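## Task

On the recessed part of the shelving at the aisle's far end, a small red foam block sits on a shelf; a small cardboard box is on the desk. Exchange their places: put the cardboard box on the shelf where the red block was and put the red block on the desk. The robot must not tip over or be left leaning, or the task fails. Both objects must stay put on their own at the end; anything that stays only because the robot holds it is not done.

## Robot and tools

ROBOT. A simulated Hello Robot Stretch 4 with a single arm: an omni-wheel base, a vertical lift on a mast, a telescoping arm that reaches forward, a wrist with yaw, pitch and roll, and a two-finger gripper. It stands about 1.6 m tall; the base rim lies within 0.23 m of the base origin. A loose object may occasionally get nudged by something outside the robot.

FRAMES. Base frame: origin on the floor beneath the base centre, x ahead, y to the left, z upward. hand_pose is reported in this frame and marks a point between the open fingertips; with all wrist joints at zero its axes line up with the base frame. Its printed position may be slightly wrong. The odometry frame is the base frame as it was when the scene began; base_odometry counts wheel turns only, so slipping shows up as travel. Heading runs from -3.142 to 3.142, positive to the left.

execute_actions. Argument "actions": a list holding one action or nothing (empty just reports state and images). Optional "cameras": list of head_camera, head_left_camera, head_right_camera, wrist_camera or all; omitted/null means all, [] means none. An action contains "base", "joints" or both, optionally "pace" and "contact_limits"; or else only {"end_of_arm": "enable_torque"}, which re-powers any wrist or gripper motor that shut off. Motions in one action start together.
- "base" holds exactly one relative move, counted from where the base last reported itself: translate_m (metres, forward positive, -2 to 2), strafe_m (metres sideways, left positive, -2 to 2) or rotate_rad (radians, counter-clockwise positive, -3.2 to 3.2).
- "joints" holds absolute targets by name: lift_m 0 to 1.2 m; arm_m 0 to 0.55 m (extension); wrist_yaw_rad -1.134 to 4.276 (0 straight ahead, positive left, 3.14 tucked back, beyond 3.4 may hit the arm); wrist_pitch_rad -1.117 to 4.259 (0 level, 1.57 pointing down); wrist_roll_rad -1.117 to 4.259 (0 fingers side by side at equal height, positive turns clockwise viewed from behind); gripper_m -0.038 to 0.141 m fingertip gap (negative presses the tips together). Done tolerances: ±0.004 for lift, arm and gripper, ±0.02 for yaw and roll, ±0.05 for pitch. A joint target outside its range is clipped and reported; any other bad value or unknown key rejects the whole call. Joints you omit may still be driving toward earlier targets.
- "pace": slow, default, fast or max (base up to 0.1/0.3/0.4/0.6 m/s and 1/2/3/4 rad/s); with the lift above 0.2 m the base is slowed further. One action lasts at most 15 s.
- "contact_limits": {"arm_m": value} from 0 (gentlest) to 0.75 (firmest), 0.5 if left out.
To unfold the wrist at a scene's start, send lift_m 0.4 with wrist_yaw_rad 0 together.

wait: seconds from 0 to 10; commands nothing and returns the same report. zoom_image: camera plus region [x0, y0, x1, y1] in pixels from the top-left, at most 504 by 504, on that camera's latest full image. read_manual: only returns licence texts. finished_scene: give the current scene number; it ends the scene for good after the last command settles and reports success, then gives the next task. If a call reports a stop, later movement, wait and finish calls in the same reply are skipped.

RESULTS. base_status and joint_status per motion: done (for the base, wheels turned the full amount even if slipping); off_target (resting short, maybe still pushing); contact_stop_at_<key> (blocked; that part goes slack, a slack lift may sag under load, slack wheels may roll); limit_stop_at_<name>, e.g. tilt (leaning over 6 degrees, lift/arm/wheels go slack until level) or own_body (near self-collision, often with the gripper pitched up below -0.2 and rolled below -0.4 or above 4); time_out; torque_fault (wrist motor went limp, needs enable_torque). After these stops the old target is dropped. on_its_own lists things not commanded this call; its "held at" is a target, not a position. lidar_m: 12 distances in metres, 30-degree sectors starting straight ahead and going counter-clockwise (4th left, 7th behind, 10th right), "-" for nothing seen or closer than 0.25 m; it sees from about 0.15 m up and misses glass and thin legs. wrist_depth_mm: 7x7 grid of median depths, 100 to 2000 mm, rows from the top left. turned_by_wheels versus turned_by_imu differing by over about 0.1 rad means a bump or slip; heading error is roughly their difference. base_tilt in degrees, forward and right positive, with a fixed offset up to about 1.5. motor_effort in percent, bracket shows the peak; a clear gripper_m effort change at commanded values of 0 or more indicates a firm grip, and loads push wrist_pitch effort away from zero. Wheel efforts positive mean turning right. The pictures line lists image order.

GRIPPING. Command gripper_m below the object's width; deeper squeezes grip harder and pull the object toward the wrist. Neither the reading nor done proves a hold. If fingertips jam on a surface, raise the lift.

AVOID. Turning or driving with over 1 kg held and arm_m above 0.2, especially fast; steady pushes or pulls with a high gripper or firm contact limit (tipping). Pressing the gripper into things (torque faults). Dropping, slamming or knocking objects over, and very hard pushes.

Each tool is called after ">>>" as a command line: name --argument value for each argument, lists and objects as JSON in quotes; but a table of rows of numbers goes row by row, as --pt "numbers of a row", without its own name.

## Session

>>> execute_actions --actions '[]'

Scene clock: 0.00 s.
base_odometry: x=+0.000 y=+0.000 heading=+0.000 (m, m, rad; odometry frame)
turned_by_wheels: +0.000 (rad since the last result)
turned_by_imu: +0.000 (rad since the last result)
base_tilt: forward=-0.6 right=-0.9 (deg)
lidar_m: 1.44 1.75 2.53 1.32 1.07 1.82 1.44 1.16 1.14 1.28 1.93 1.04
base_status: not commanded
joint_positions: lift_m=+0.219 arm_m=+0.000 wrist_yaw_rad=+3.128 wrist_pitch_rad=+0.011 wrist_roll_rad=-0.004 gripper_m=+0.057
joint_status: not commanded
motor_effort: lift_m=+21 arm_m=-1 wrist_yaw_rad=-1 wrist_pitch_rad=-8 wrist_roll_rad=+0 gripper_m=-4 wheel_0=+0 wheel_1=+0 wheel_2=+1 (%)
hand_pose: x=-0.1162 y=+0.0913 z=+0.3943 quat_wxyz=(+0.007, -0.006, -0.002, +1.000) (m; base frame)
wrist_depth_mm: - 135 135 - - 1708 1537 / - 111 136 - - 1708 1537 / - 118 142 - - 1756 1537 / 139 138 298 - - 1756 1537 / 676 1336 1499 - 1983 1708 1537 / 647 1229 198 1336 194 1336 1336 / 525 842 904 106 931 866 946
pictures: head_camera, head_left_camera, head_right_camera, wrist_camera
Images, in order (width x height): head_camera 420x560, head_left_camera 420x672, head_right_camera 420x672, wrist_camera 616x392.

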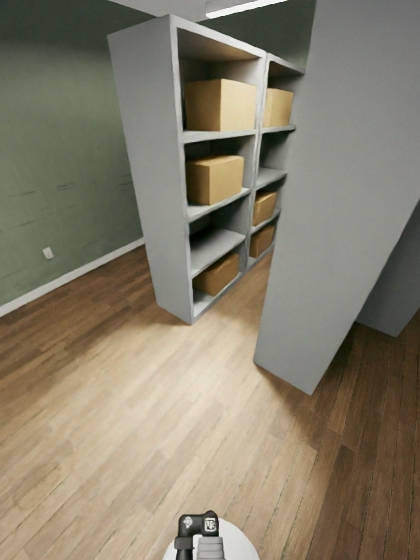

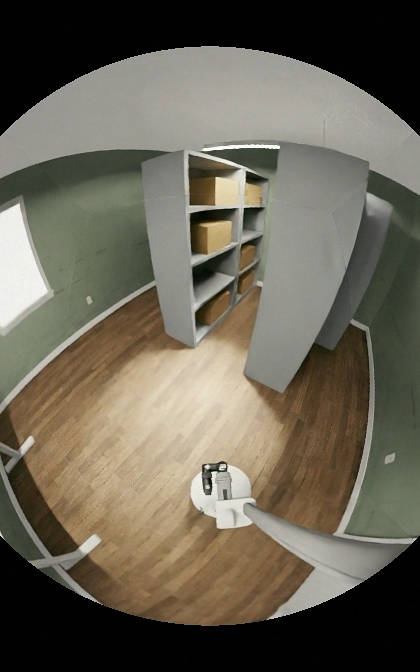

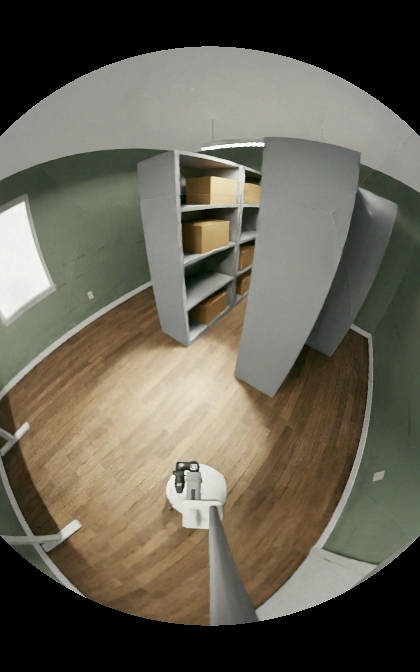

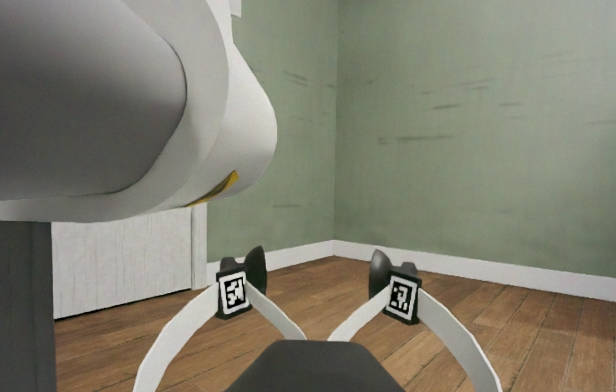

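>>> execute_actions --actions '[{"base":{"rotate_rad":2.0},"joints":{"lift_m":0.75,"wrist_yaw_rad":0}}]'

Scene clock: 7.23 s.
base_odometry: x=+0.000 y=+0.000 heading=+2.000 (m, m, rad; odometry frame)
turned_by_wheels: +2.000 (rad since the last result)
turned_by_imu: +2.005 (rad since the last result)
base_tilt: forward=-0.6 right=-1.0 (deg)
lidar_m: 1.07 1.43 1.61 1.18 1.13 1.25 1.75 1.03 1.09 1.56 2.52 1.40
base_status: done
joint_positions: lift_m=+0.750 arm_m=+0.000 wrist_yaw_rad=+0.000 wrist_pitch_rad=+0.011 wrist_roll_rad=-0.004 gripper_m=+0.057
joint_status: all done
motor_effort: lift_m=+26(28) arm_m=-1(1) wrist_yaw_rad=-2(6) wrist_pitch_rad=-5(7) wrist_roll_rad=+0(0) gripper_m=-1(2) wheel_0=+0(7) wheel_1=+1(6) wheel_2=+1(9) (%)
hand_pose: x=+0.4596 y=-0.0873 z=+0.9245 quat_wxyz=(+1.000, -0.002, +0.006, +0.000) (m; base frame)
wrist_depth_mm: 1336 1499 1618 1808 - - - / 1366 1499 1618 1808 - - - / 1366 1499 1618 1808 - - - / 1366 1537 1576 1756 - - - / 1397 1537 1618 1863 - - - / 1397 1499 199 1863 193 - - / 1430 1499 1661 106 1983 1863 -
pictures: head_camera, head_left_camera, head_right_camera, wrist_camera
Images, in order (width x height): head_camera 420x560, head_left_camera 420x672, head_right_camera 420x672, wrist_camera 616x392.

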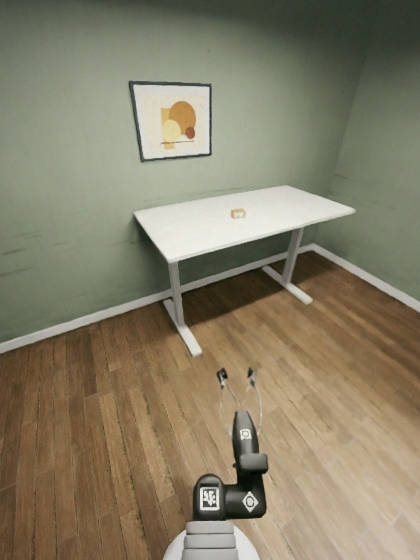

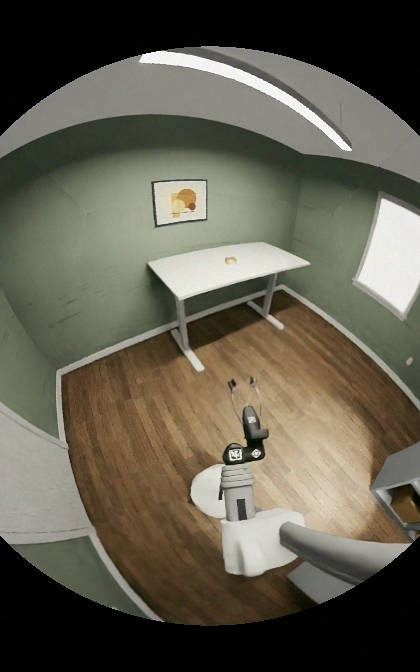

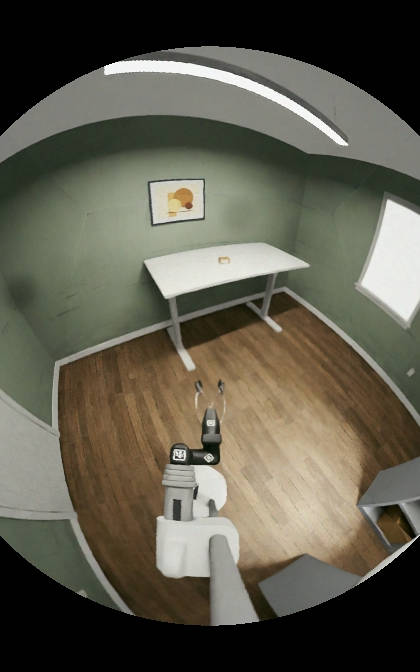

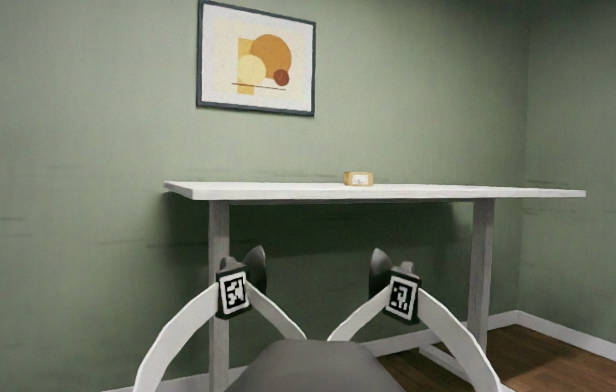

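>>> execute_actions --actions '[{"base":{"translate_m":0.65},"joints":{"lift_m":0.9,"gripper_m":0.14,"wrist_pitch_rad":0.3},"pace":"fast"}]' --cameras '["head_camera","wrist_camera"]'

>>> zoom_image --camera "head_camera" --region '[170,180,330,320]'

Scene clock: 15.70 s.
base_odometry: x=-0.271 y=+0.591 heading=+2.001 (m, m, rad; odometry frame)
turned_by_wheels: +0.000 (rad since the last result)
turned_by_imu: +0.002 (rad since the last result)
base_tilt: forward=-0.6 right=-0.9 (deg)
lidar_m: 0.46 0.44 1.31 1.48 1.41 1.52 2.22 1.61 1.78 2.32 1.55 0.61
base_status: done
joint_positions: lift_m=+0.900 arm_m=+0.000 wrist_yaw_rad=+0.000 wrist_pitch_rad=+0.302 wrist_roll_rad=-0.004 gripper_m=+0.140
joint_status: all done
motor_effort: lift_m=+25(27) arm_m=-1(1) wrist_yaw_rad=-1(2) wrist_pitch_rad=-6(5) wrist_roll_rad=+0(0) gripper_m=+1(2) wheel_0=+2(7) wheel_1=+1(7) wheel_2=+2(13) (%)
hand_pose: x=+0.4466 y=-0.0874 z=+0.9921 quat_wxyz=(+0.989, -0.002, +0.150, +0.000) (m; base frame)
wrist_depth_mm: 842 904 976 1078 1205 1336 1537 / 866 946 1042 1138 1255 1430 1661 / 866 809 820 820 683 854 878 / 469 473 480 484 484 492 544 / 334 336 340 359 397 1661 1921 / 268 278 1205 1397 1576 211 1708 / 1060 1138 1308 106 1430 1430 1464
pictures: head_camera, wrist_camera
Images, in order (width x height): head_camera 420x560, wrist_camera 616x392.

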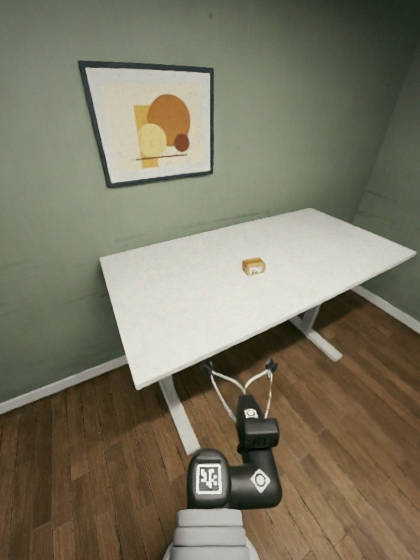

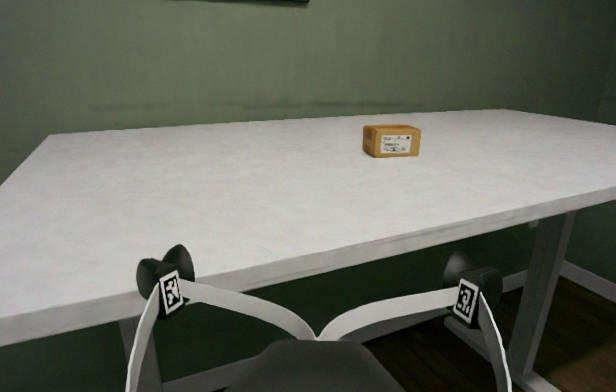

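Region (170, 180, 330, 320) of head_camera's 420x560 image, scaled by 3.150, with more detail than that image has; it fills the top 441 rows of this view, and the rest is white.

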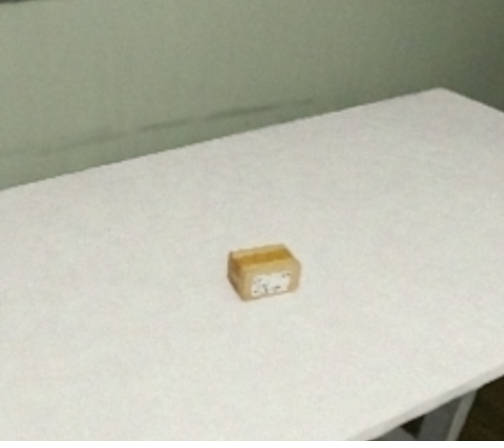

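>>> execute_actions --actions '[{"base":{"strafe_m":-0.32},"joints":{"lift_m":0.93},"pace":"fast"}]' --cameras '[]'

>>> execute_actions --actions '[{"base":{"rotate_rad":0.2},"joints":{"arm_m":0.25},"pace":"fast"}]' --cameras '["head_camera","wrist_camera"]'

Scene clock: 22.27 s.
base_odometry: x=+0.020 y=+0.724 heading=+2.001 (m, m, rad; odometry frame)
turned_by_wheels: +0.000 (rad since the last result)
turned_by_imu: +0.003 (rad since the last result)
base_tilt: forward=-0.6 right=-0.9 (deg)
lidar_m: 0.60 0.56 0.61 1.77 1.71 1.84 1.52 1.49 1.56 2.01 1.94 0.81
base_status: done
joint_positions: lift_m=+0.930 arm_m=+0.000 wrist_yaw_rad=+0.000 wrist_pitch_rad=+0.302 wrist_roll_rad=-0.004 gripper_m=+0.140
joint_status: all done
motor_effort: lift_m=+25(27) arm_m=-1(1) wrist_yaw_rad=-1(1) wrist_pitch_rad=-5(4) wrist_roll_rad=+0(0) gripper_m=+1(1) wheel_0=-1(12) wheel_1=+1(9) wheel_2=+1(2) (%)
hand_pose: x=+0.4465 y=-0.0874 z=+1.0221 quat_wxyz=(+0.989, -0.002, +0.150, +0.000) (m; base frame)
wrist_depth_mm: 946 1025 1098 1229 1366 1537 1618 / 976 1078 1182 1308 1464 1618 1661 / 946 946 946 976 991 1008 1576 / 559 564 569 574 627 707 1661 / 399 424 1308 1537 1756 1983 1808 / 1160 1229 1397 1576 1661 211 1808 / 1205 1336 1430 106 1499 1430 1537
pictures: none
No camera images: the call's "cameras" was empty. Leave "cameras" out to get every camera's image.

Scene clock: 23.83 s.
base_odometry: x=+0.020 y=+0.724 heading=+2.200 (m, m, rad; odometry frame)
turned_by_wheels: +0.200 (rad since the last result)
turned_by_imu: +0.201 (rad since the last result)
base_tilt: forward=-0.6 right=-1.0 (deg)
lidar_m: 0.60 0.59 1.61 1.72 1.73 2.03 1.49 1.53 1.70 1.94 1.24 0.71
base_status: done
joint_positions: lift_m=+0.930 arm_m=+0.249 wrist_yaw_rad=+0.000 wrist_pitch_rad=+0.302 wrist_roll_rad=-0.004 gripper_m=+0.140
joint_status: all done
motor_effort: lift_m=+25(25) arm_m=+5(6) wrist_yaw_rad=-1(0) wrist_pitch_rad=-5(8) wrist_roll_rad=+0(0) gripper_m=+1(3) wheel_0=-2(7) wheel_1=+1(8) wheel_2=-2(8) (%)
hand_pose: x=+0.6954 y=-0.0874 z=+1.0221 quat_wxyz=(+0.989, -0.002, +0.150, +0.000) (m; base frame)
wrist_depth_mm: 778 820 854 891 946 991 1060 / 809 854 891 931 991 1060 1118 / 842 866 904 960 976 991 1008 / 549 554 559 466 569 574 585 / 392 394 397 399 402 404 402 / 300 290 282 310 285 210 310 / 250 248 251 106 252 252 257
pictures: head_camera, wrist_camera
Images, in order (width x height): head_camera 420x560, wrist_camera 616x392.

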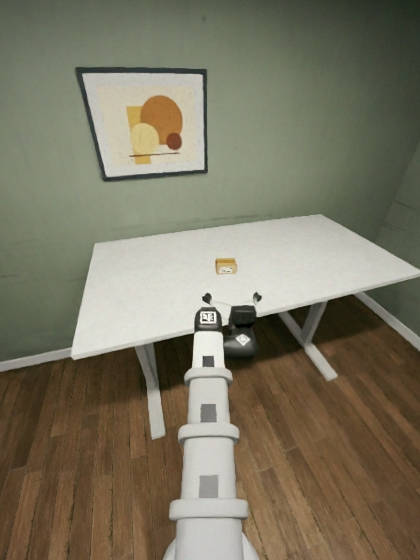

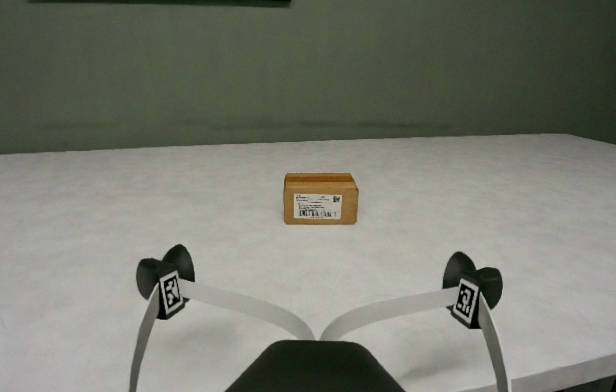

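>>> execute_actions --actions '[{"joints":{"arm_m":0.44,"lift_m":0.88}}]' --cameras '["head_camera","wrist_camera"]'

Scene clock: 27.67 s.
base_odometry: x=+0.020 y=+0.724 heading=+2.200 (m, m, rad; odometry frame)
turned_by_wheels: +0.000 (rad since the last result)
turned_by_imu: +0.001 (rad since the last result)
base_tilt: forward=-0.6 right=-0.9 (deg)
lidar_m: 0.58 0.59 1.57 1.70 1.72 2.03 1.50 1.56 1.71 1.95 1.23 0.72
base_status: not commanded
joint_positions: lift_m=+0.880 arm_m=+0.439 wrist_yaw_rad=+0.000 wrist_pitch_rad=+0.302 wrist_roll_rad=-0.004 gripper_m=+0.140
joint_status: all done
motor_effort: lift_m=+16(22) arm_m=+5(5) wrist_yaw_rad=-1(2) wrist_pitch_rad=-5(5) wrist_roll_rad=+0(0) gripper_m=+1(1) wheel_0=-2(2) wheel_1=+1(1) wheel_2=-2(2) (%)
hand_pose: x=+0.8854 y=-0.0874 z=+0.9729 quat_wxyz=(+0.989, -0.002, +0.150, +0.000) (m; base frame)
wrist_depth_mm: 627 654 691 723 750 809 842 / 654 683 723 759 809 854 904 / 676 699 699 707 723 741 759 / 407 413 413 270 421 424 427 / 289 291 278 265 282 300 300 / 223 214 208 229 210 210 229 / 185 183 186 106 186 186 189
pictures: head_camera, wrist_camera
Images, in order (width x height): head_camera 420x560, wrist_camera 616x392.

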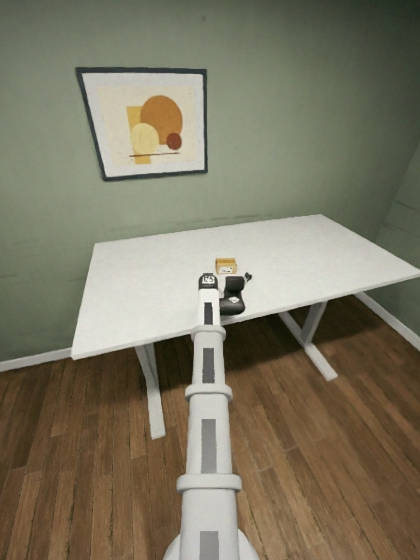

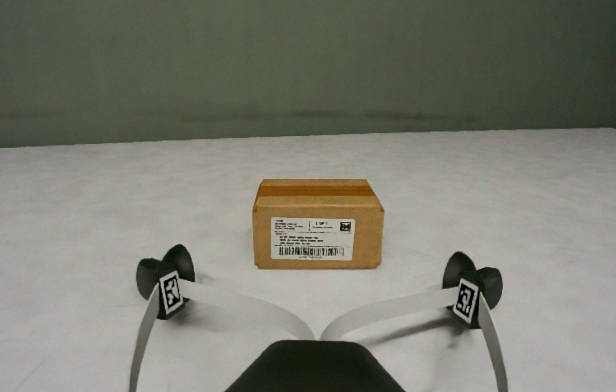

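>>> execute_actions --actions '[{"joints":{"arm_m":0.515}}]' --cameras '["wrist_camera"]'

>>> execute_actions --actions '[{"joints":{"gripper_m":0.035}}]' --cameras '["wrist_camera"]'

>>> execute_actions --actions '[{"joints":{"lift_m":0.92}}]' --cameras '["wrist_camera"]'

Scene clock: 31.27 s.
base_odometry: x=+0.020 y=+0.724 heading=+2.200 (m, m, rad; odometry frame)
turned_by_wheels: +0.000 (rad since the last result)
turned_by_imu: +0.001 (rad since the last result)
base_tilt: forward=-0.5 right=-1.0 (deg)
lidar_m: 0.57 0.58 1.60 1.70 1.73 2.02 1.49 1.56 1.69 1.94 1.23 0.69
base_status: not commanded
joint_positions: lift_m=+0.880 arm_m=+0.514 wrist_yaw_rad=+0.000 wrist_pitch_rad=+0.302 wrist_roll_rad=-0.004 gripper_m=+0.140
joint_status: all done
motor_effort: lift_m=+16(15) arm_m=+5(6) wrist_yaw_rad=-1(1) wrist_pitch_rad=-6(5) wrist_roll_rad=+0(0) gripper_m=+2(2) wheel_0=-2(2) wheel_1=+1(1) wheel_2=-2(2) (%)
hand_pose: x=+0.9604 y=-0.0874 z=+0.9729 quat_wxyz=(+0.989, -0.002, +0.150, +0.000) (m; base frame)
wrist_depth_mm: 569 591 621 654 691 723 768 / 591 627 654 691 723 768 820 / 615 640 668 699 741 741 759 / 407 410 415 418 418 424 430 / 289 291 262 191 217 298 298 / 222 214 195 189 191 210 229 / 185 182 185 106 186 185 189
pictures: wrist_camera
Images, in order (width x height): wrist_camera 616x392.

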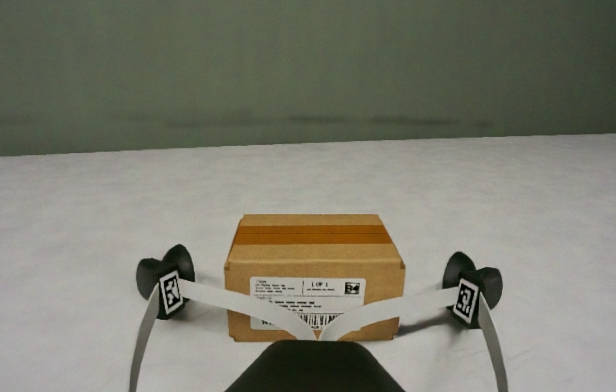

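Scene clock: 33.30 s.
base_odometry: x=+0.020 y=+0.724 heading=+2.200 (m, m, rad; odometry frame)
turned_by_wheels: +0.000 (rad since the last result)
turned_by_imu: +0.001 (rad since the last result)
base_tilt: forward=-0.6 right=-1.0 (deg)
lidar_m: 0.59 0.60 1.61 1.70 1.72 2.02 1.46 1.55 1.69 1.94 1.24 0.70
base_status: not commanded
joint_positions: lift_m=+0.880 arm_m=+0.514 wrist_yaw_rad=+0.000 wrist_pitch_rad=+0.303 wrist_roll_rad=-0.004 gripper_m=+0.035
joint_status: all done
motor_effort: lift_m=+16(16) arm_m=+5(5) wrist_yaw_rad=+0(0) wrist_pitch_rad=-8(11) wrist_roll_rad=+0(0) gripper_m=-17(19) wheel_0=-2(2) wheel_1=+1(1) wheel_2=-2(2) (%)
hand_pose: x=+0.9603 y=-0.0875 z=+0.9726 quat_wxyz=(+0.989, -0.002, +0.151, +0.000) (m; base frame)
wrist_depth_mm: 569 597 621 654 691 732 768 / 591 627 654 691 723 768 820 / 609 634 668 699 707 732 741 / 404 407 413 415 418 421 424 / 286 290 219 181 193 296 296 / 221 213 177 174 175 178 228 / 183 181 183 106 181 181 180
pictures: wrist_camera
Images, in order (width x height): wrist_camera 616x392.

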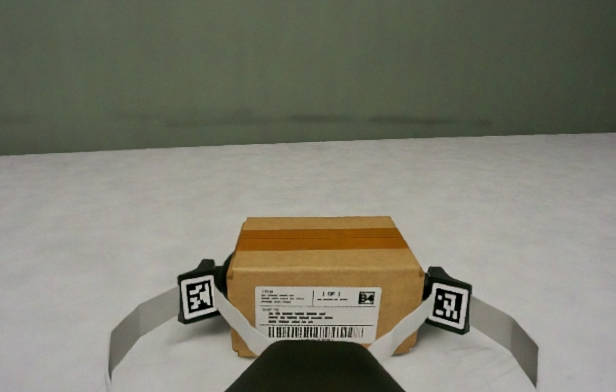

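Scene clock: 34.30 s.
base_odometry: x=+0.020 y=+0.724 heading=+2.200 (m, m, rad; odometry frame)
turned_by_wheels: +0.000 (rad since the last result)
turned_by_imu: +0.000 (rad since the last result)
base_tilt: forward=-0.6 right=-1.0 (deg)
lidar_m: 0.58 0.58 1.61 1.72 1.72 2.03 1.50 1.53 1.69 1.96 1.26 0.70
base_status: not commanded
joint_positions: lift_m=+0.920 arm_m=+0.514 wrist_yaw_rad=+0.000 wrist_pitch_rad=+0.303 wrist_roll_rad=-0.004 gripper_m=+0.035
joint_status: all done
motor_effort: lift_m=+26(29) arm_m=+5(5) wrist_yaw_rad=+0(1) wrist_pitch_rad=-10(8) wrist_roll_rad=+0(0) gripper_m=-17(20) wheel_0=-2(2) wheel_1=+1(1) wheel_2=-2(2) (%)
hand_pose: x=+0.9603 y=-0.0875 z=+1.0116 quat_wxyz=(+0.989, -0.002, +0.151, +0.000) (m; base frame)
wrist_depth_mm: 569 597 621 654 691 732 768 / 597 621 654 691 732 768 820 / 615 647 683 715 759 809 842 / 517 517 525 530 530 539 539 / 366 370 349 181 193 379 379 / 283 273 177 174 175 178 290 / 235 231 234 106 224 232 236
pictures: wrist_camera
Images, in order (width x height): wrist_camera 616x392.

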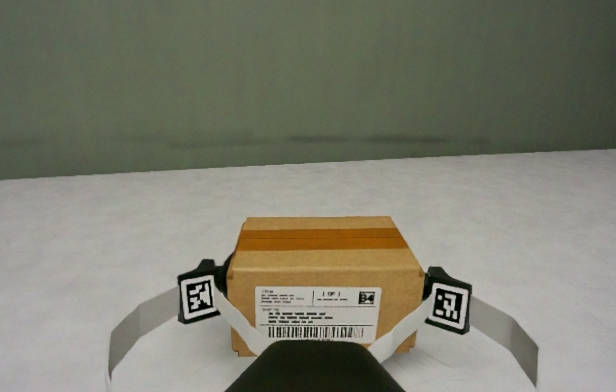

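>>> execute_actions --actions '[{"joints":{"arm_m":0.0}}]' --cameras '[]'

>>> execute_actions --actions '[{"base":{"rotate_rad":-2.88}}]' --cameras '["head_camera","wrist_camera","head_left_camera"]'

Scene clock: 39.73 s.
base_odometry: x=+0.020 y=+0.724 heading=+2.200 (m, m, rad; odometry frame)
turned_by_wheels: +0.000 (rad since the last result)
turned_by_imu: +0.002 (rad since the last result)
base_tilt: forward=-0.6 right=-1.0 (deg)
lidar_m: 0.58 0.59 1.61 1.71 1.73 2.01 1.49 1.53 1.69 1.96 1.23 0.69
base_status: not commanded
joint_positions: lift_m=+0.920 arm_m=+0.001 wrist_yaw_rad=+0.000 wrist_pitch_rad=+0.303 wrist_roll_rad=-0.004 gripper_m=+0.035
joint_status: all done
motor_effort: lift_m=+26(27) arm_m=-6(5) wrist_yaw_rad=+0(1) wrist_pitch_rad=-8(10) wrist_roll_rad=-1(0) gripper_m=-19(20) wheel_0=-2(2) wheel_1=+1(1) wheel_2=-2(2) (%)
hand_pose: x=+0.4472 y=-0.0874 z=+1.0116 quat_wxyz=(+0.989, -0.002, +0.151, +0.000) (m; base frame)
wrist_depth_mm: 976 1008 1060 1118 1182 1255 1336 / 1025 1060 1118 1182 1255 1308 1397 / 891 891 904 917 931 946 976 / 521 525 530 539 544 549 574 / 397 404 407 181 193 1537 1366 / 1205 798 177 174 175 178 1618 / 1281 1366 1397 106 1430 1430 1464
pictures: none
No camera images: the call's "cameras" was empty. Leave "cameras" out to get every camera's image.

Scene clock: 42.57 s.
base_odometry: x=+0.020 y=+0.724 heading=-0.679 (m, m, rad; odometry frame)
turned_by_wheels: -2.880 (rad since the last result)
turned_by_imu: -2.883 (rad since the last result)
base_tilt: forward=-0.6 right=-0.9 (deg)
lidar_m: 1.47 1.55 2.03 1.95 0.90 0.62 0.57 0.60 1.83 1.71 1.79 1.54
base_status: done
joint_positions: lift_m=+0.920 arm_m=+0.001 wrist_yaw_rad=+0.000 wrist_pitch_rad=+0.303 wrist_roll_rad=-0.004 gripper_m=+0.035
joint_status: not commanded
motor_effort: lift_m=+25(27) arm_m=-6(6) wrist_yaw_rad=-1(2) wrist_pitch_rad=-8(8) wrist_roll_rad=+0(0) gripper_m=-22(19) wheel_0=+3(5) wheel_1=+0(9) wheel_2=+1(8) (%)
hand_pose: x=+0.4473 y=-0.0875 z=+1.0118 quat_wxyz=(+0.989, -0.002, +0.151, +0.000) (m; base frame)
wrist_depth_mm: 1160 1160 - - 1138 1160 - / 1205 1205 - - 1182 1182 - / 1308 1255 - - 1281 - - / 1336 1336 - - 1308 - - / - 1397 1756 181 193 - - / 1708 1464 177 174 174 178 1863 / 1464 1464 1499 106 1430 1464 1499
pictures: head_camera, head_left_camera, wrist_camera
Images, in order (width x height): head_camera 420x560, head_left_camera 420x672, wrist_camera 616x392.

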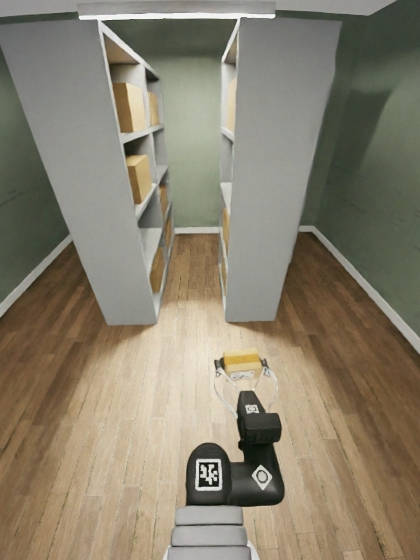

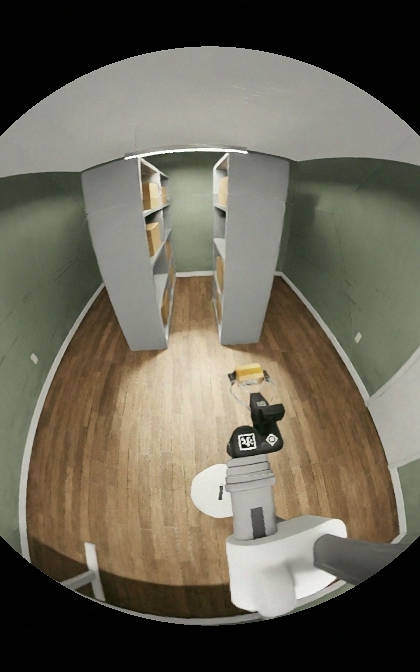

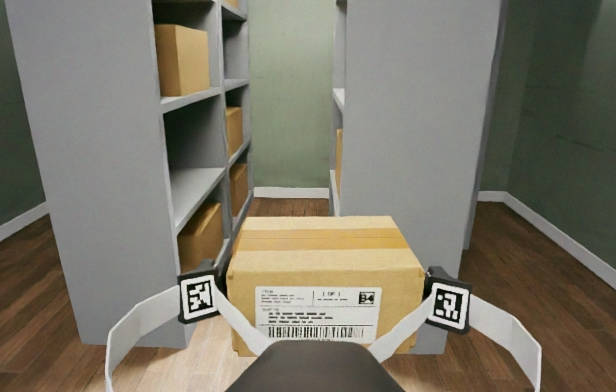

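>>> execute_actions --actions '[{"base":{"strafe_m":0.13},"pace":"fast"}]' --cameras '[]'

>>> execute_actions --actions '[{"base":{"translate_m":1.1},"pace":"fast"}]'

Scene clock: 47.67 s.
base_odometry: x=+0.102 y=+0.826 heading=-0.680 (m, m, rad; odometry frame)
turned_by_wheels: +0.000 (rad since the last result)
turned_by_imu: +0.001 (rad since the last result)
base_tilt: forward=-0.7 right=-0.9 (deg)
lidar_m: 1.50 1.52 1.89 1.83 0.93 0.62 0.59 0.61 1.93 1.83 1.92 1.54
base_status: done
joint_positions: lift_m=+0.920 arm_m=+0.001 wrist_yaw_rad=+0.000 wrist_pitch_rad=+0.303 wrist_roll_rad=-0.004 gripper_m=+0.035
joint_status: not commanded
motor_effort: lift_m=+25(25) arm_m=-6(6) wrist_yaw_rad=-1(0) wrist_pitch_rad=-7(9) wrist_roll_rad=+0(0) gripper_m=-18(17) wheel_0=-1(11) wheel_1=+0(12) wheel_2=+0(1) (%)
hand_pose: x=+0.4473 y=-0.0874 z=+1.0118 quat_wxyz=(+0.989, -0.002, +0.151, +0.000) (m; base frame)
wrist_depth_mm: - 1138 1921 - 1160 1138 - / - 1205 1618 - 1205 1160 - / - 1281 - - 1255 1229 - / - 1308 1808 - 1308 1308 - / - 1397 218 181 192 1397 - / 1756 1464 178 174 175 178 1808 / 1499 1464 1464 106 1397 1430 1499
pictures: none
No camera images: the call's "cameras" was empty. Leave "cameras" out to get every camera's image.

Scene clock: 52.00 s.
base_odometry: x=+0.958 y=+0.134 heading=-0.680 (m, m, rad; odometry frame)
turned_by_wheels: +0.000 (rad since the last result)
turned_by_imu: +0.001 (rad since the last result)
base_tilt: forward=-0.6 right=-0.9 (deg)
lidar_m: 1.02 0.49 0.54 1.88 1.94 1.83 2.03 2.57 1.95 1.83 0.56 0.45
base_status: done
joint_positions: lift_m=+0.920 arm_m=+0.001 wrist_yaw_rad=+0.000 wrist_pitch_rad=+0.303 wrist_roll_rad=-0.004 gripper_m=+0.035
joint_status: not commanded
motor_effort: lift_m=+25(25) arm_m=-5(6) wrist_yaw_rad=-1(1) wrist_pitch_rad=-8(8) wrist_roll_rad=+0(0) gripper_m=-20(21) wheel_0=+0(7) wheel_1=+0(8) wheel_2=-1(14) (%)
hand_pose: x=+0.4472 y=-0.0874 z=+1.0118 quat_wxyz=(+0.989, -0.002, +0.151, +0.000) (m; base frame)
wrist_depth_mm: 603 946 1808 1863 946 931 917 / 609 976 1863 1921 976 960 931 / 597 1025 1921 - 1025 741 750 / 1098 1098 1756 - 1078 466 433 / 1138 1138 218 181 192 654 317 / 931 960 178 174 175 177 500 / 788 991 1366 106 640 496 484
pictures: head_camera, head_left_camera, head_right_camera, wrist_camera
Images, in order (width x height): head_camera 420x560, head_left_camera 420x672, head_right_camera 420x672, wrist_camera 616x392.

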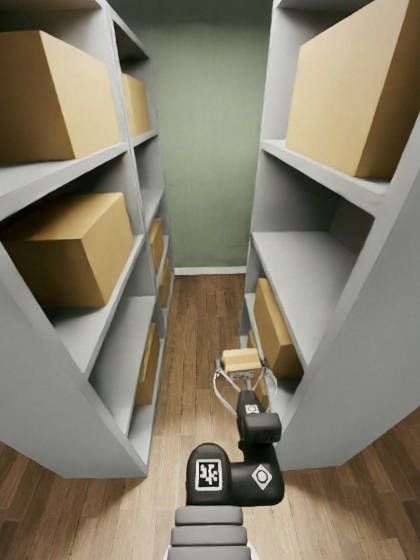

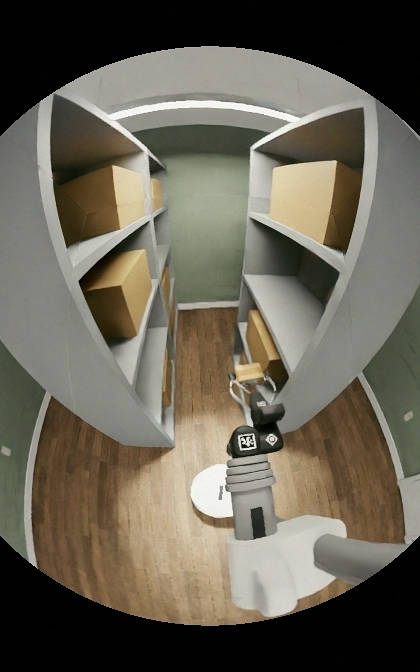

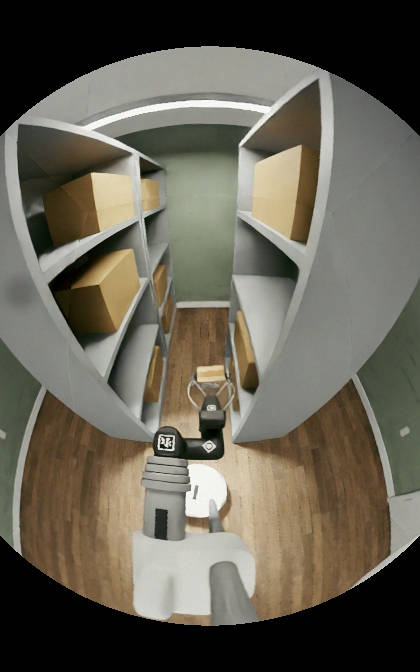

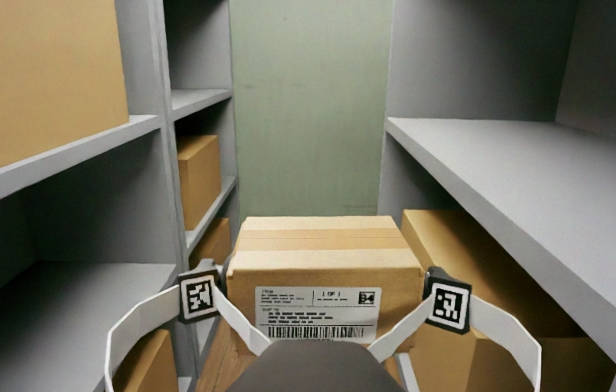

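>>> execute_actions --actions '[{"base":{"rotate_rad":0.04}}]' --cameras '[]'

>>> execute_actions --actions '[{"base":{"translate_m":0.55}}]'

Scene clock: 54.10 s.
base_odometry: x=+0.958 y=+0.134 heading=-0.640 (m, m, rad; odometry frame)
turned_by_wheels: +0.040 (rad since the last result)
turned_by_imu: +0.041 (rad since the last result)
base_tilt: forward=-0.6 right=-1.0 (deg)
lidar_m: 1.15 0.50 0.55 1.89 1.94 1.79 2.05 2.59 1.92 1.82 0.51 0.46
base_status: done
joint_positions: lift_m=+0.920 arm_m=+0.001 wrist_yaw_rad=+0.000 wrist_pitch_rad=+0.303 wrist_roll_rad=-0.004 gripper_m=+0.035
joint_status: not commanded
motor_effort: lift_m=+25(25) arm_m=-5(5) wrist_yaw_rad=-1(0) wrist_pitch_rad=-9(7) wrist_roll_rad=+0(0) gripper_m=-22(19) wheel_0=-1(3) wheel_1=+0(2) wheel_2=+1(7) (%)
hand_pose: x=+0.4472 y=-0.0874 z=+1.0118 quat_wxyz=(+0.989, -0.002, +0.151, +0.000) (m; base frame)
wrist_depth_mm: 559 798 1756 1863 1756 904 891 / 564 798 1863 1921 1808 960 931 / 559 820 1708 - 1983 741 759 / 1098 1098 1499 - 1098 517 430 / 1138 1160 219 181 192 691 340 / 931 917 177 174 175 177 530 / 788 946 1336 106 750 512 466
pictures: none
No camera images: the call's "cameras" was empty. Leave "cameras" out to get every camera's image.

Scene clock: 57.43 s.
base_odometry: x=+1.399 y=-0.194 heading=-0.639 (m, m, rad; odometry frame)
turned_by_wheels: +0.000 (rad since the last result)
turned_by_imu: +0.001 (rad since the last result)
base_tilt: forward=-0.6 right=-0.9 (deg)
lidar_m: 1.17 0.44 0.32 0.30 0.32 2.47 2.59 2.71 0.30 0.26 0.28 0.43
base_status: done
joint_positions: lift_m=+0.920 arm_m=+0.001 wrist_yaw_rad=+0.000 wrist_pitch_rad=+0.303 wrist_roll_rad=-0.004 gripper_m=+0.035
joint_status: not commanded
motor_effort: lift_m=+25(26) arm_m=-5(5) wrist_yaw_rad=-1(1) wrist_pitch_rad=-8(11) wrist_roll_rad=+0(0) gripper_m=-20(20) wheel_0=+2(4) wheel_1=+2(8) wheel_2=+0(11) (%)
hand_pose: x=+0.4472 y=-0.0874 z=+1.0118 quat_wxyz=(+0.989, -0.002, +0.151, +0.000) (m; base frame)
wrist_depth_mm: 521 1336 1336 1308 1308 1281 410 / 539 1366 1366 1397 1366 1336 427 / 544 946 1430 1464 1430 1397 452 / 535 960 1499 1537 1499 500 430 / 559 842 1098 181 192 512 347 / 585 691 177 174 175 177 525 / 615 831 1255 106 1366 569 554
pictures: head_camera, head_left_camera, head_right_camera, wrist_camera
Images, in order (width x height): head_camera 420x560, head_left_camera 420x672, head_right_camera 420x672, wrist_camera 616x392.

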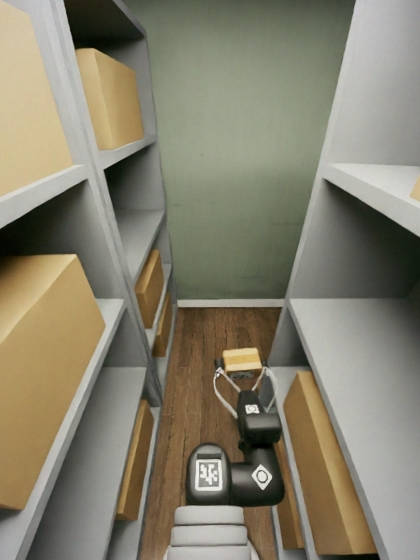

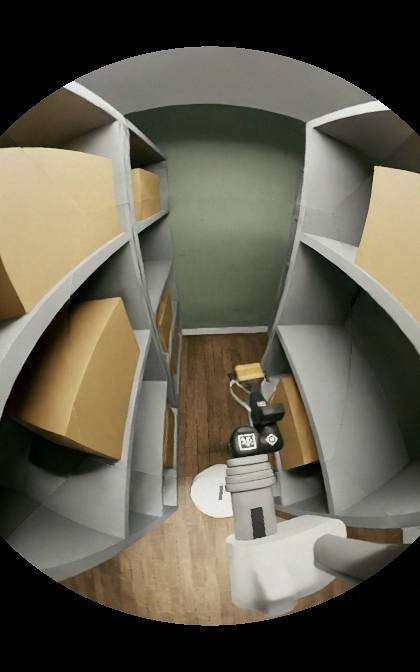

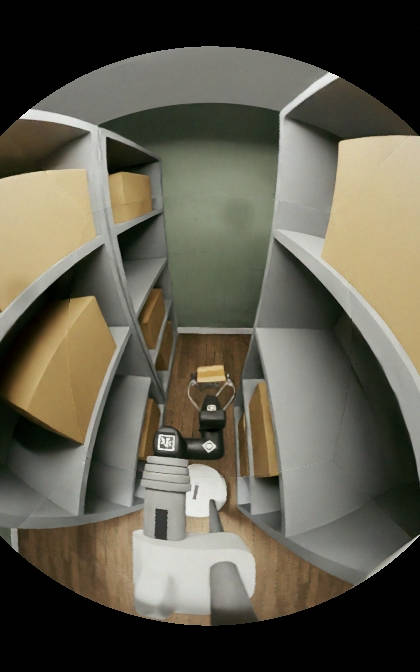

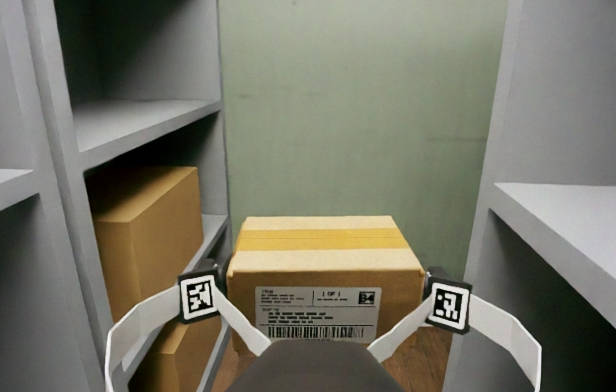

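>>> execute_actions --actions '[{"base":{"translate_m":1.0}}]' --cameras '["head_camera","head_left_camera","head_right_camera"]'

Scene clock: 63.63 s.
base_odometry: x=+2.202 y=-0.790 heading=-0.639 (m, m, rad; odometry frame)
turned_by_wheels: +0.000 (rad since the last result)
turned_by_imu: +0.002 (rad since the last result)
base_tilt: forward=-0.6 right=-0.9 (deg)
lidar_m: 0.68 0.45 0.31 0.29 0.30 0.46 1.16 0.40 0.37 0.73 0.79 0.72
base_status: done
joint_positions: lift_m=+0.920 arm_m=+0.001 wrist_yaw_rad=+0.000 wrist_pitch_rad=+0.303 wrist_roll_rad=-0.004 gripper_m=+0.035
joint_status: not commanded
motor_effort: lift_m=+26(25) arm_m=-5(5) wrist_yaw_rad=-1(2) wrist_pitch_rad=-8(10) wrist_roll_rad=+0(0) gripper_m=-19(19) wheel_0=+0(7) wheel_1=+1(3) wheel_2=+2(9) (%)
hand_pose: x=+0.4472 y=-0.0874 z=+1.0118 quat_wxyz=(+0.989, -0.002, +0.151, +0.000) (m; base frame)
wrist_depth_mm: 433 424 421 418 413 407 402 / 455 449 442 439 430 427 421 / 473 473 466 455 452 445 442 / 500 496 492 480 477 469 462 / 517 525 508 181 193 496 492 / 535 544 177 174 175 178 521 / 544 597 585 106 559 554 539
pictures: head_camera, head_left_camera, head_right_camera
Images, in order (width x height): head_camera 420x560, head_left_camera 420x672, head_right_camera 420x672.

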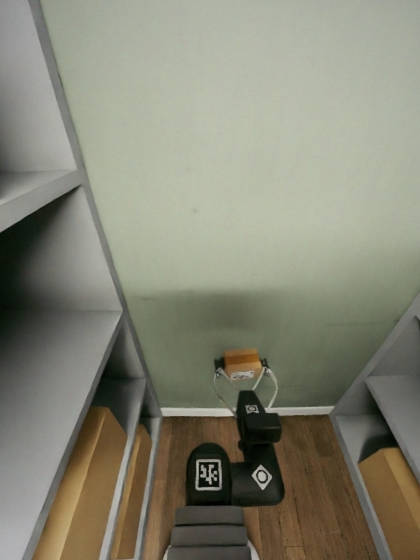

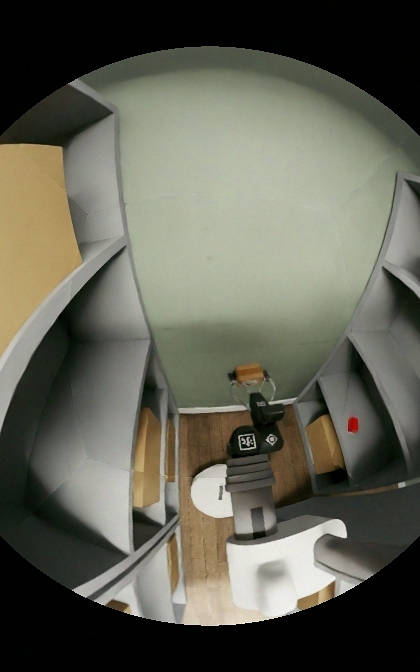

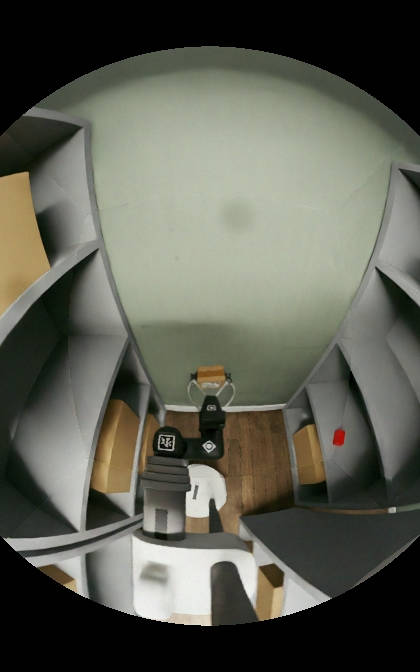

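>>> execute_actions --actions '[{"base":{"translate_m":0.08},"joints":{"lift_m":0.55}}]' --cameras '[]'

>>> execute_actions --actions '[{"base":{"rotate_rad":-1.59},"pace":"slow"}]' --cameras '["head_camera","wrist_camera"]'

Scene clock: 68.50 s.
base_odometry: x=+2.266 y=-0.838 heading=-0.639 (m, m, rad; odometry frame)
turned_by_wheels: +0.000 (rad since the last result)
turned_by_imu: +0.002 (rad since the last result)
base_tilt: forward=-0.7 right=-1.0 (deg)
lidar_m: 0.60 0.43 0.30 0.27 0.30 0.44 1.18 0.42 0.44 0.73 0.79 0.63
base_status: done
joint_positions: lift_m=+0.550 arm_m=+0.001 wrist_yaw_rad=+0.000 wrist_pitch_rad=+0.303 wrist_roll_rad=-0.004 gripper_m=+0.035
joint_status: all done
motor_effort: lift_m=+16(24) arm_m=-5(5) wrist_yaw_rad=-1(1) wrist_pitch_rad=-9(9) wrist_roll_rad=+0(0) gripper_m=-21(20) wheel_0=+1(7) wheel_1=+0(5) wheel_2=+0(11) (%)
hand_pose: x=+0.4472 y=-0.0874 z=+0.6425 quat_wxyz=(+0.989, -0.002, +0.151, +0.000) (m; base frame)
wrist_depth_mm: 357 353 347 345 340 334 332 / 377 370 366 362 357 351 347 / 394 389 384 377 373 368 364 / 418 410 402 394 392 389 382 / 442 436 418 181 193 407 404 / 469 452 177 174 174 178 427 / 496 492 480 106 459 459 449
pictures: none
No camera images: the call's "cameras" was empty. Leave "cameras" out to get every camera's image.

Scene clock: 71.37 s.
base_odometry: x=+2.266 y=-0.838 heading=-2.228 (m, m, rad; odometry frame)
turned_by_wheels: -1.589 (rad since the last result)
turned_by_imu: -1.590 (rad since the last result)
base_tilt: forward=-0.6 right=-0.9 (deg)
lidar_m: 0.73 0.76 0.61 0.59 0.45 0.30 0.29 0.31 0.43 1.16 0.43 0.45
base_status: done
joint_positions: lift_m=+0.550 arm_m=+0.001 wrist_yaw_rad=+0.000 wrist_pitch_rad=+0.303 wrist_roll_rad=-0.004 gripper_m=+0.035
joint_status: not commanded
motor_effort: lift_m=+17(17) arm_m=-5(5) wrist_yaw_rad=-1(1) wrist_pitch_rad=-7(10) wrist_roll_rad=+0(0) gripper_m=-18(20) wheel_0=+3(5) wheel_1=+1(6) wheel_2=+3(6) (%)
hand_pose: x=+0.4472 y=-0.0874 z=+0.6425 quat_wxyz=(+0.989, -0.002, +0.151, +0.000) (m; base frame)
wrist_depth_mm: 878 891 891 878 854 473 375 / 904 917 917 917 878 480 375 / 878 976 976 946 854 508 373 / 661 654 634 676 640 521 375 / 891 866 564 180 193 535 370 / 917 661 177 174 175 177 368 / 866 676 676 106 627 517 343
pictures: head_camera, wrist_camera
Images, in order (width x height): head_camera 420x560, wrist_camera 616x392.

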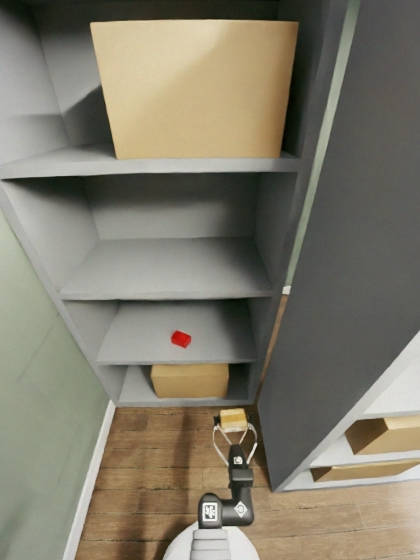

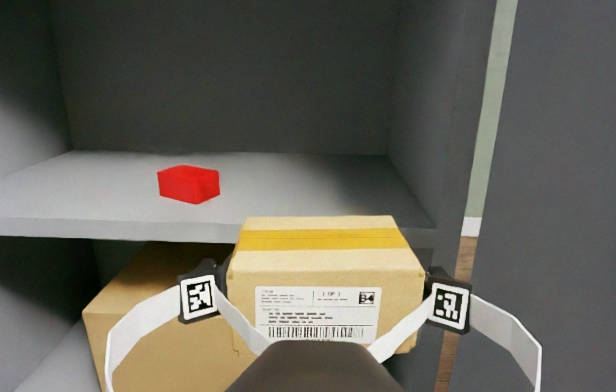

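>>> execute_actions --actions '[{"joints":{"lift_m":0.5,"arm_m":0.48}}]' --cameras '["head_camera","wrist_camera"]'

Scene clock: 75.27 s.
base_odometry: x=+2.266 y=-0.838 heading=-2.228 (m, m, rad; odometry frame)
turned_by_wheels: +0.000 (rad since the last result)
turned_by_imu: +0.001 (rad since the last result)
base_tilt: forward=-0.6 right=-1.0 (deg)
lidar_m: 0.72 0.76 0.64 0.61 0.44 0.30 0.29 0.32 0.42 1.13 0.44 0.40
base_status: not commanded
joint_positions: lift_m=+0.500 arm_m=+0.479 wrist_yaw_rad=+0.000 wrist_pitch_rad=+0.303 wrist_roll_rad=-0.004 gripper_m=+0.035
joint_status: all done
motor_effort: lift_m=+16(16) arm_m=+5(4) wrist_yaw_rad=-1(1) wrist_pitch_rad=-9(10) wrist_roll_rad=+0(0) gripper_m=-20(19) wheel_0=+3(3) wheel_1=+1(1) wheel_2=+3(3) (%)
hand_pose: x=+0.9253 y=-0.0874 z=+0.5925 quat_wxyz=(+0.989, -0.002, +0.151, +0.000) (m; base frame)
wrist_depth_mm: 455 452 445 445 439 384 266 / 473 473 473 466 462 382 265 / 500 500 492 492 484 384 265 / 508 517 508 504 500 379 264 / 359 364 345 181 193 349 262 / 279 268 177 174 175 178 258 / 231 229 230 106 220 229 232
pictures: head_camera, wrist_camera
Images, in order (width x height): head_camera 420x560, wrist_camera 616x392.

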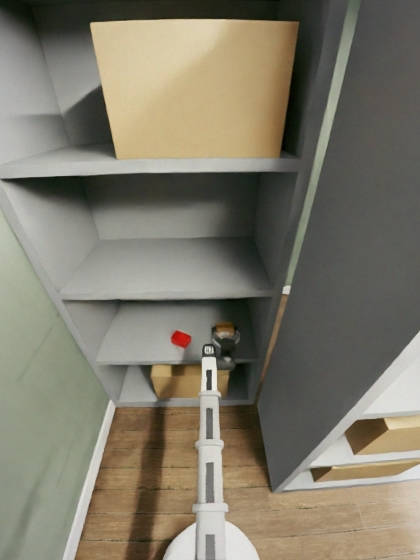

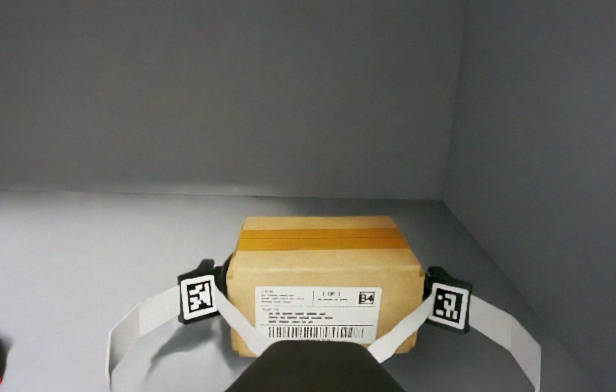

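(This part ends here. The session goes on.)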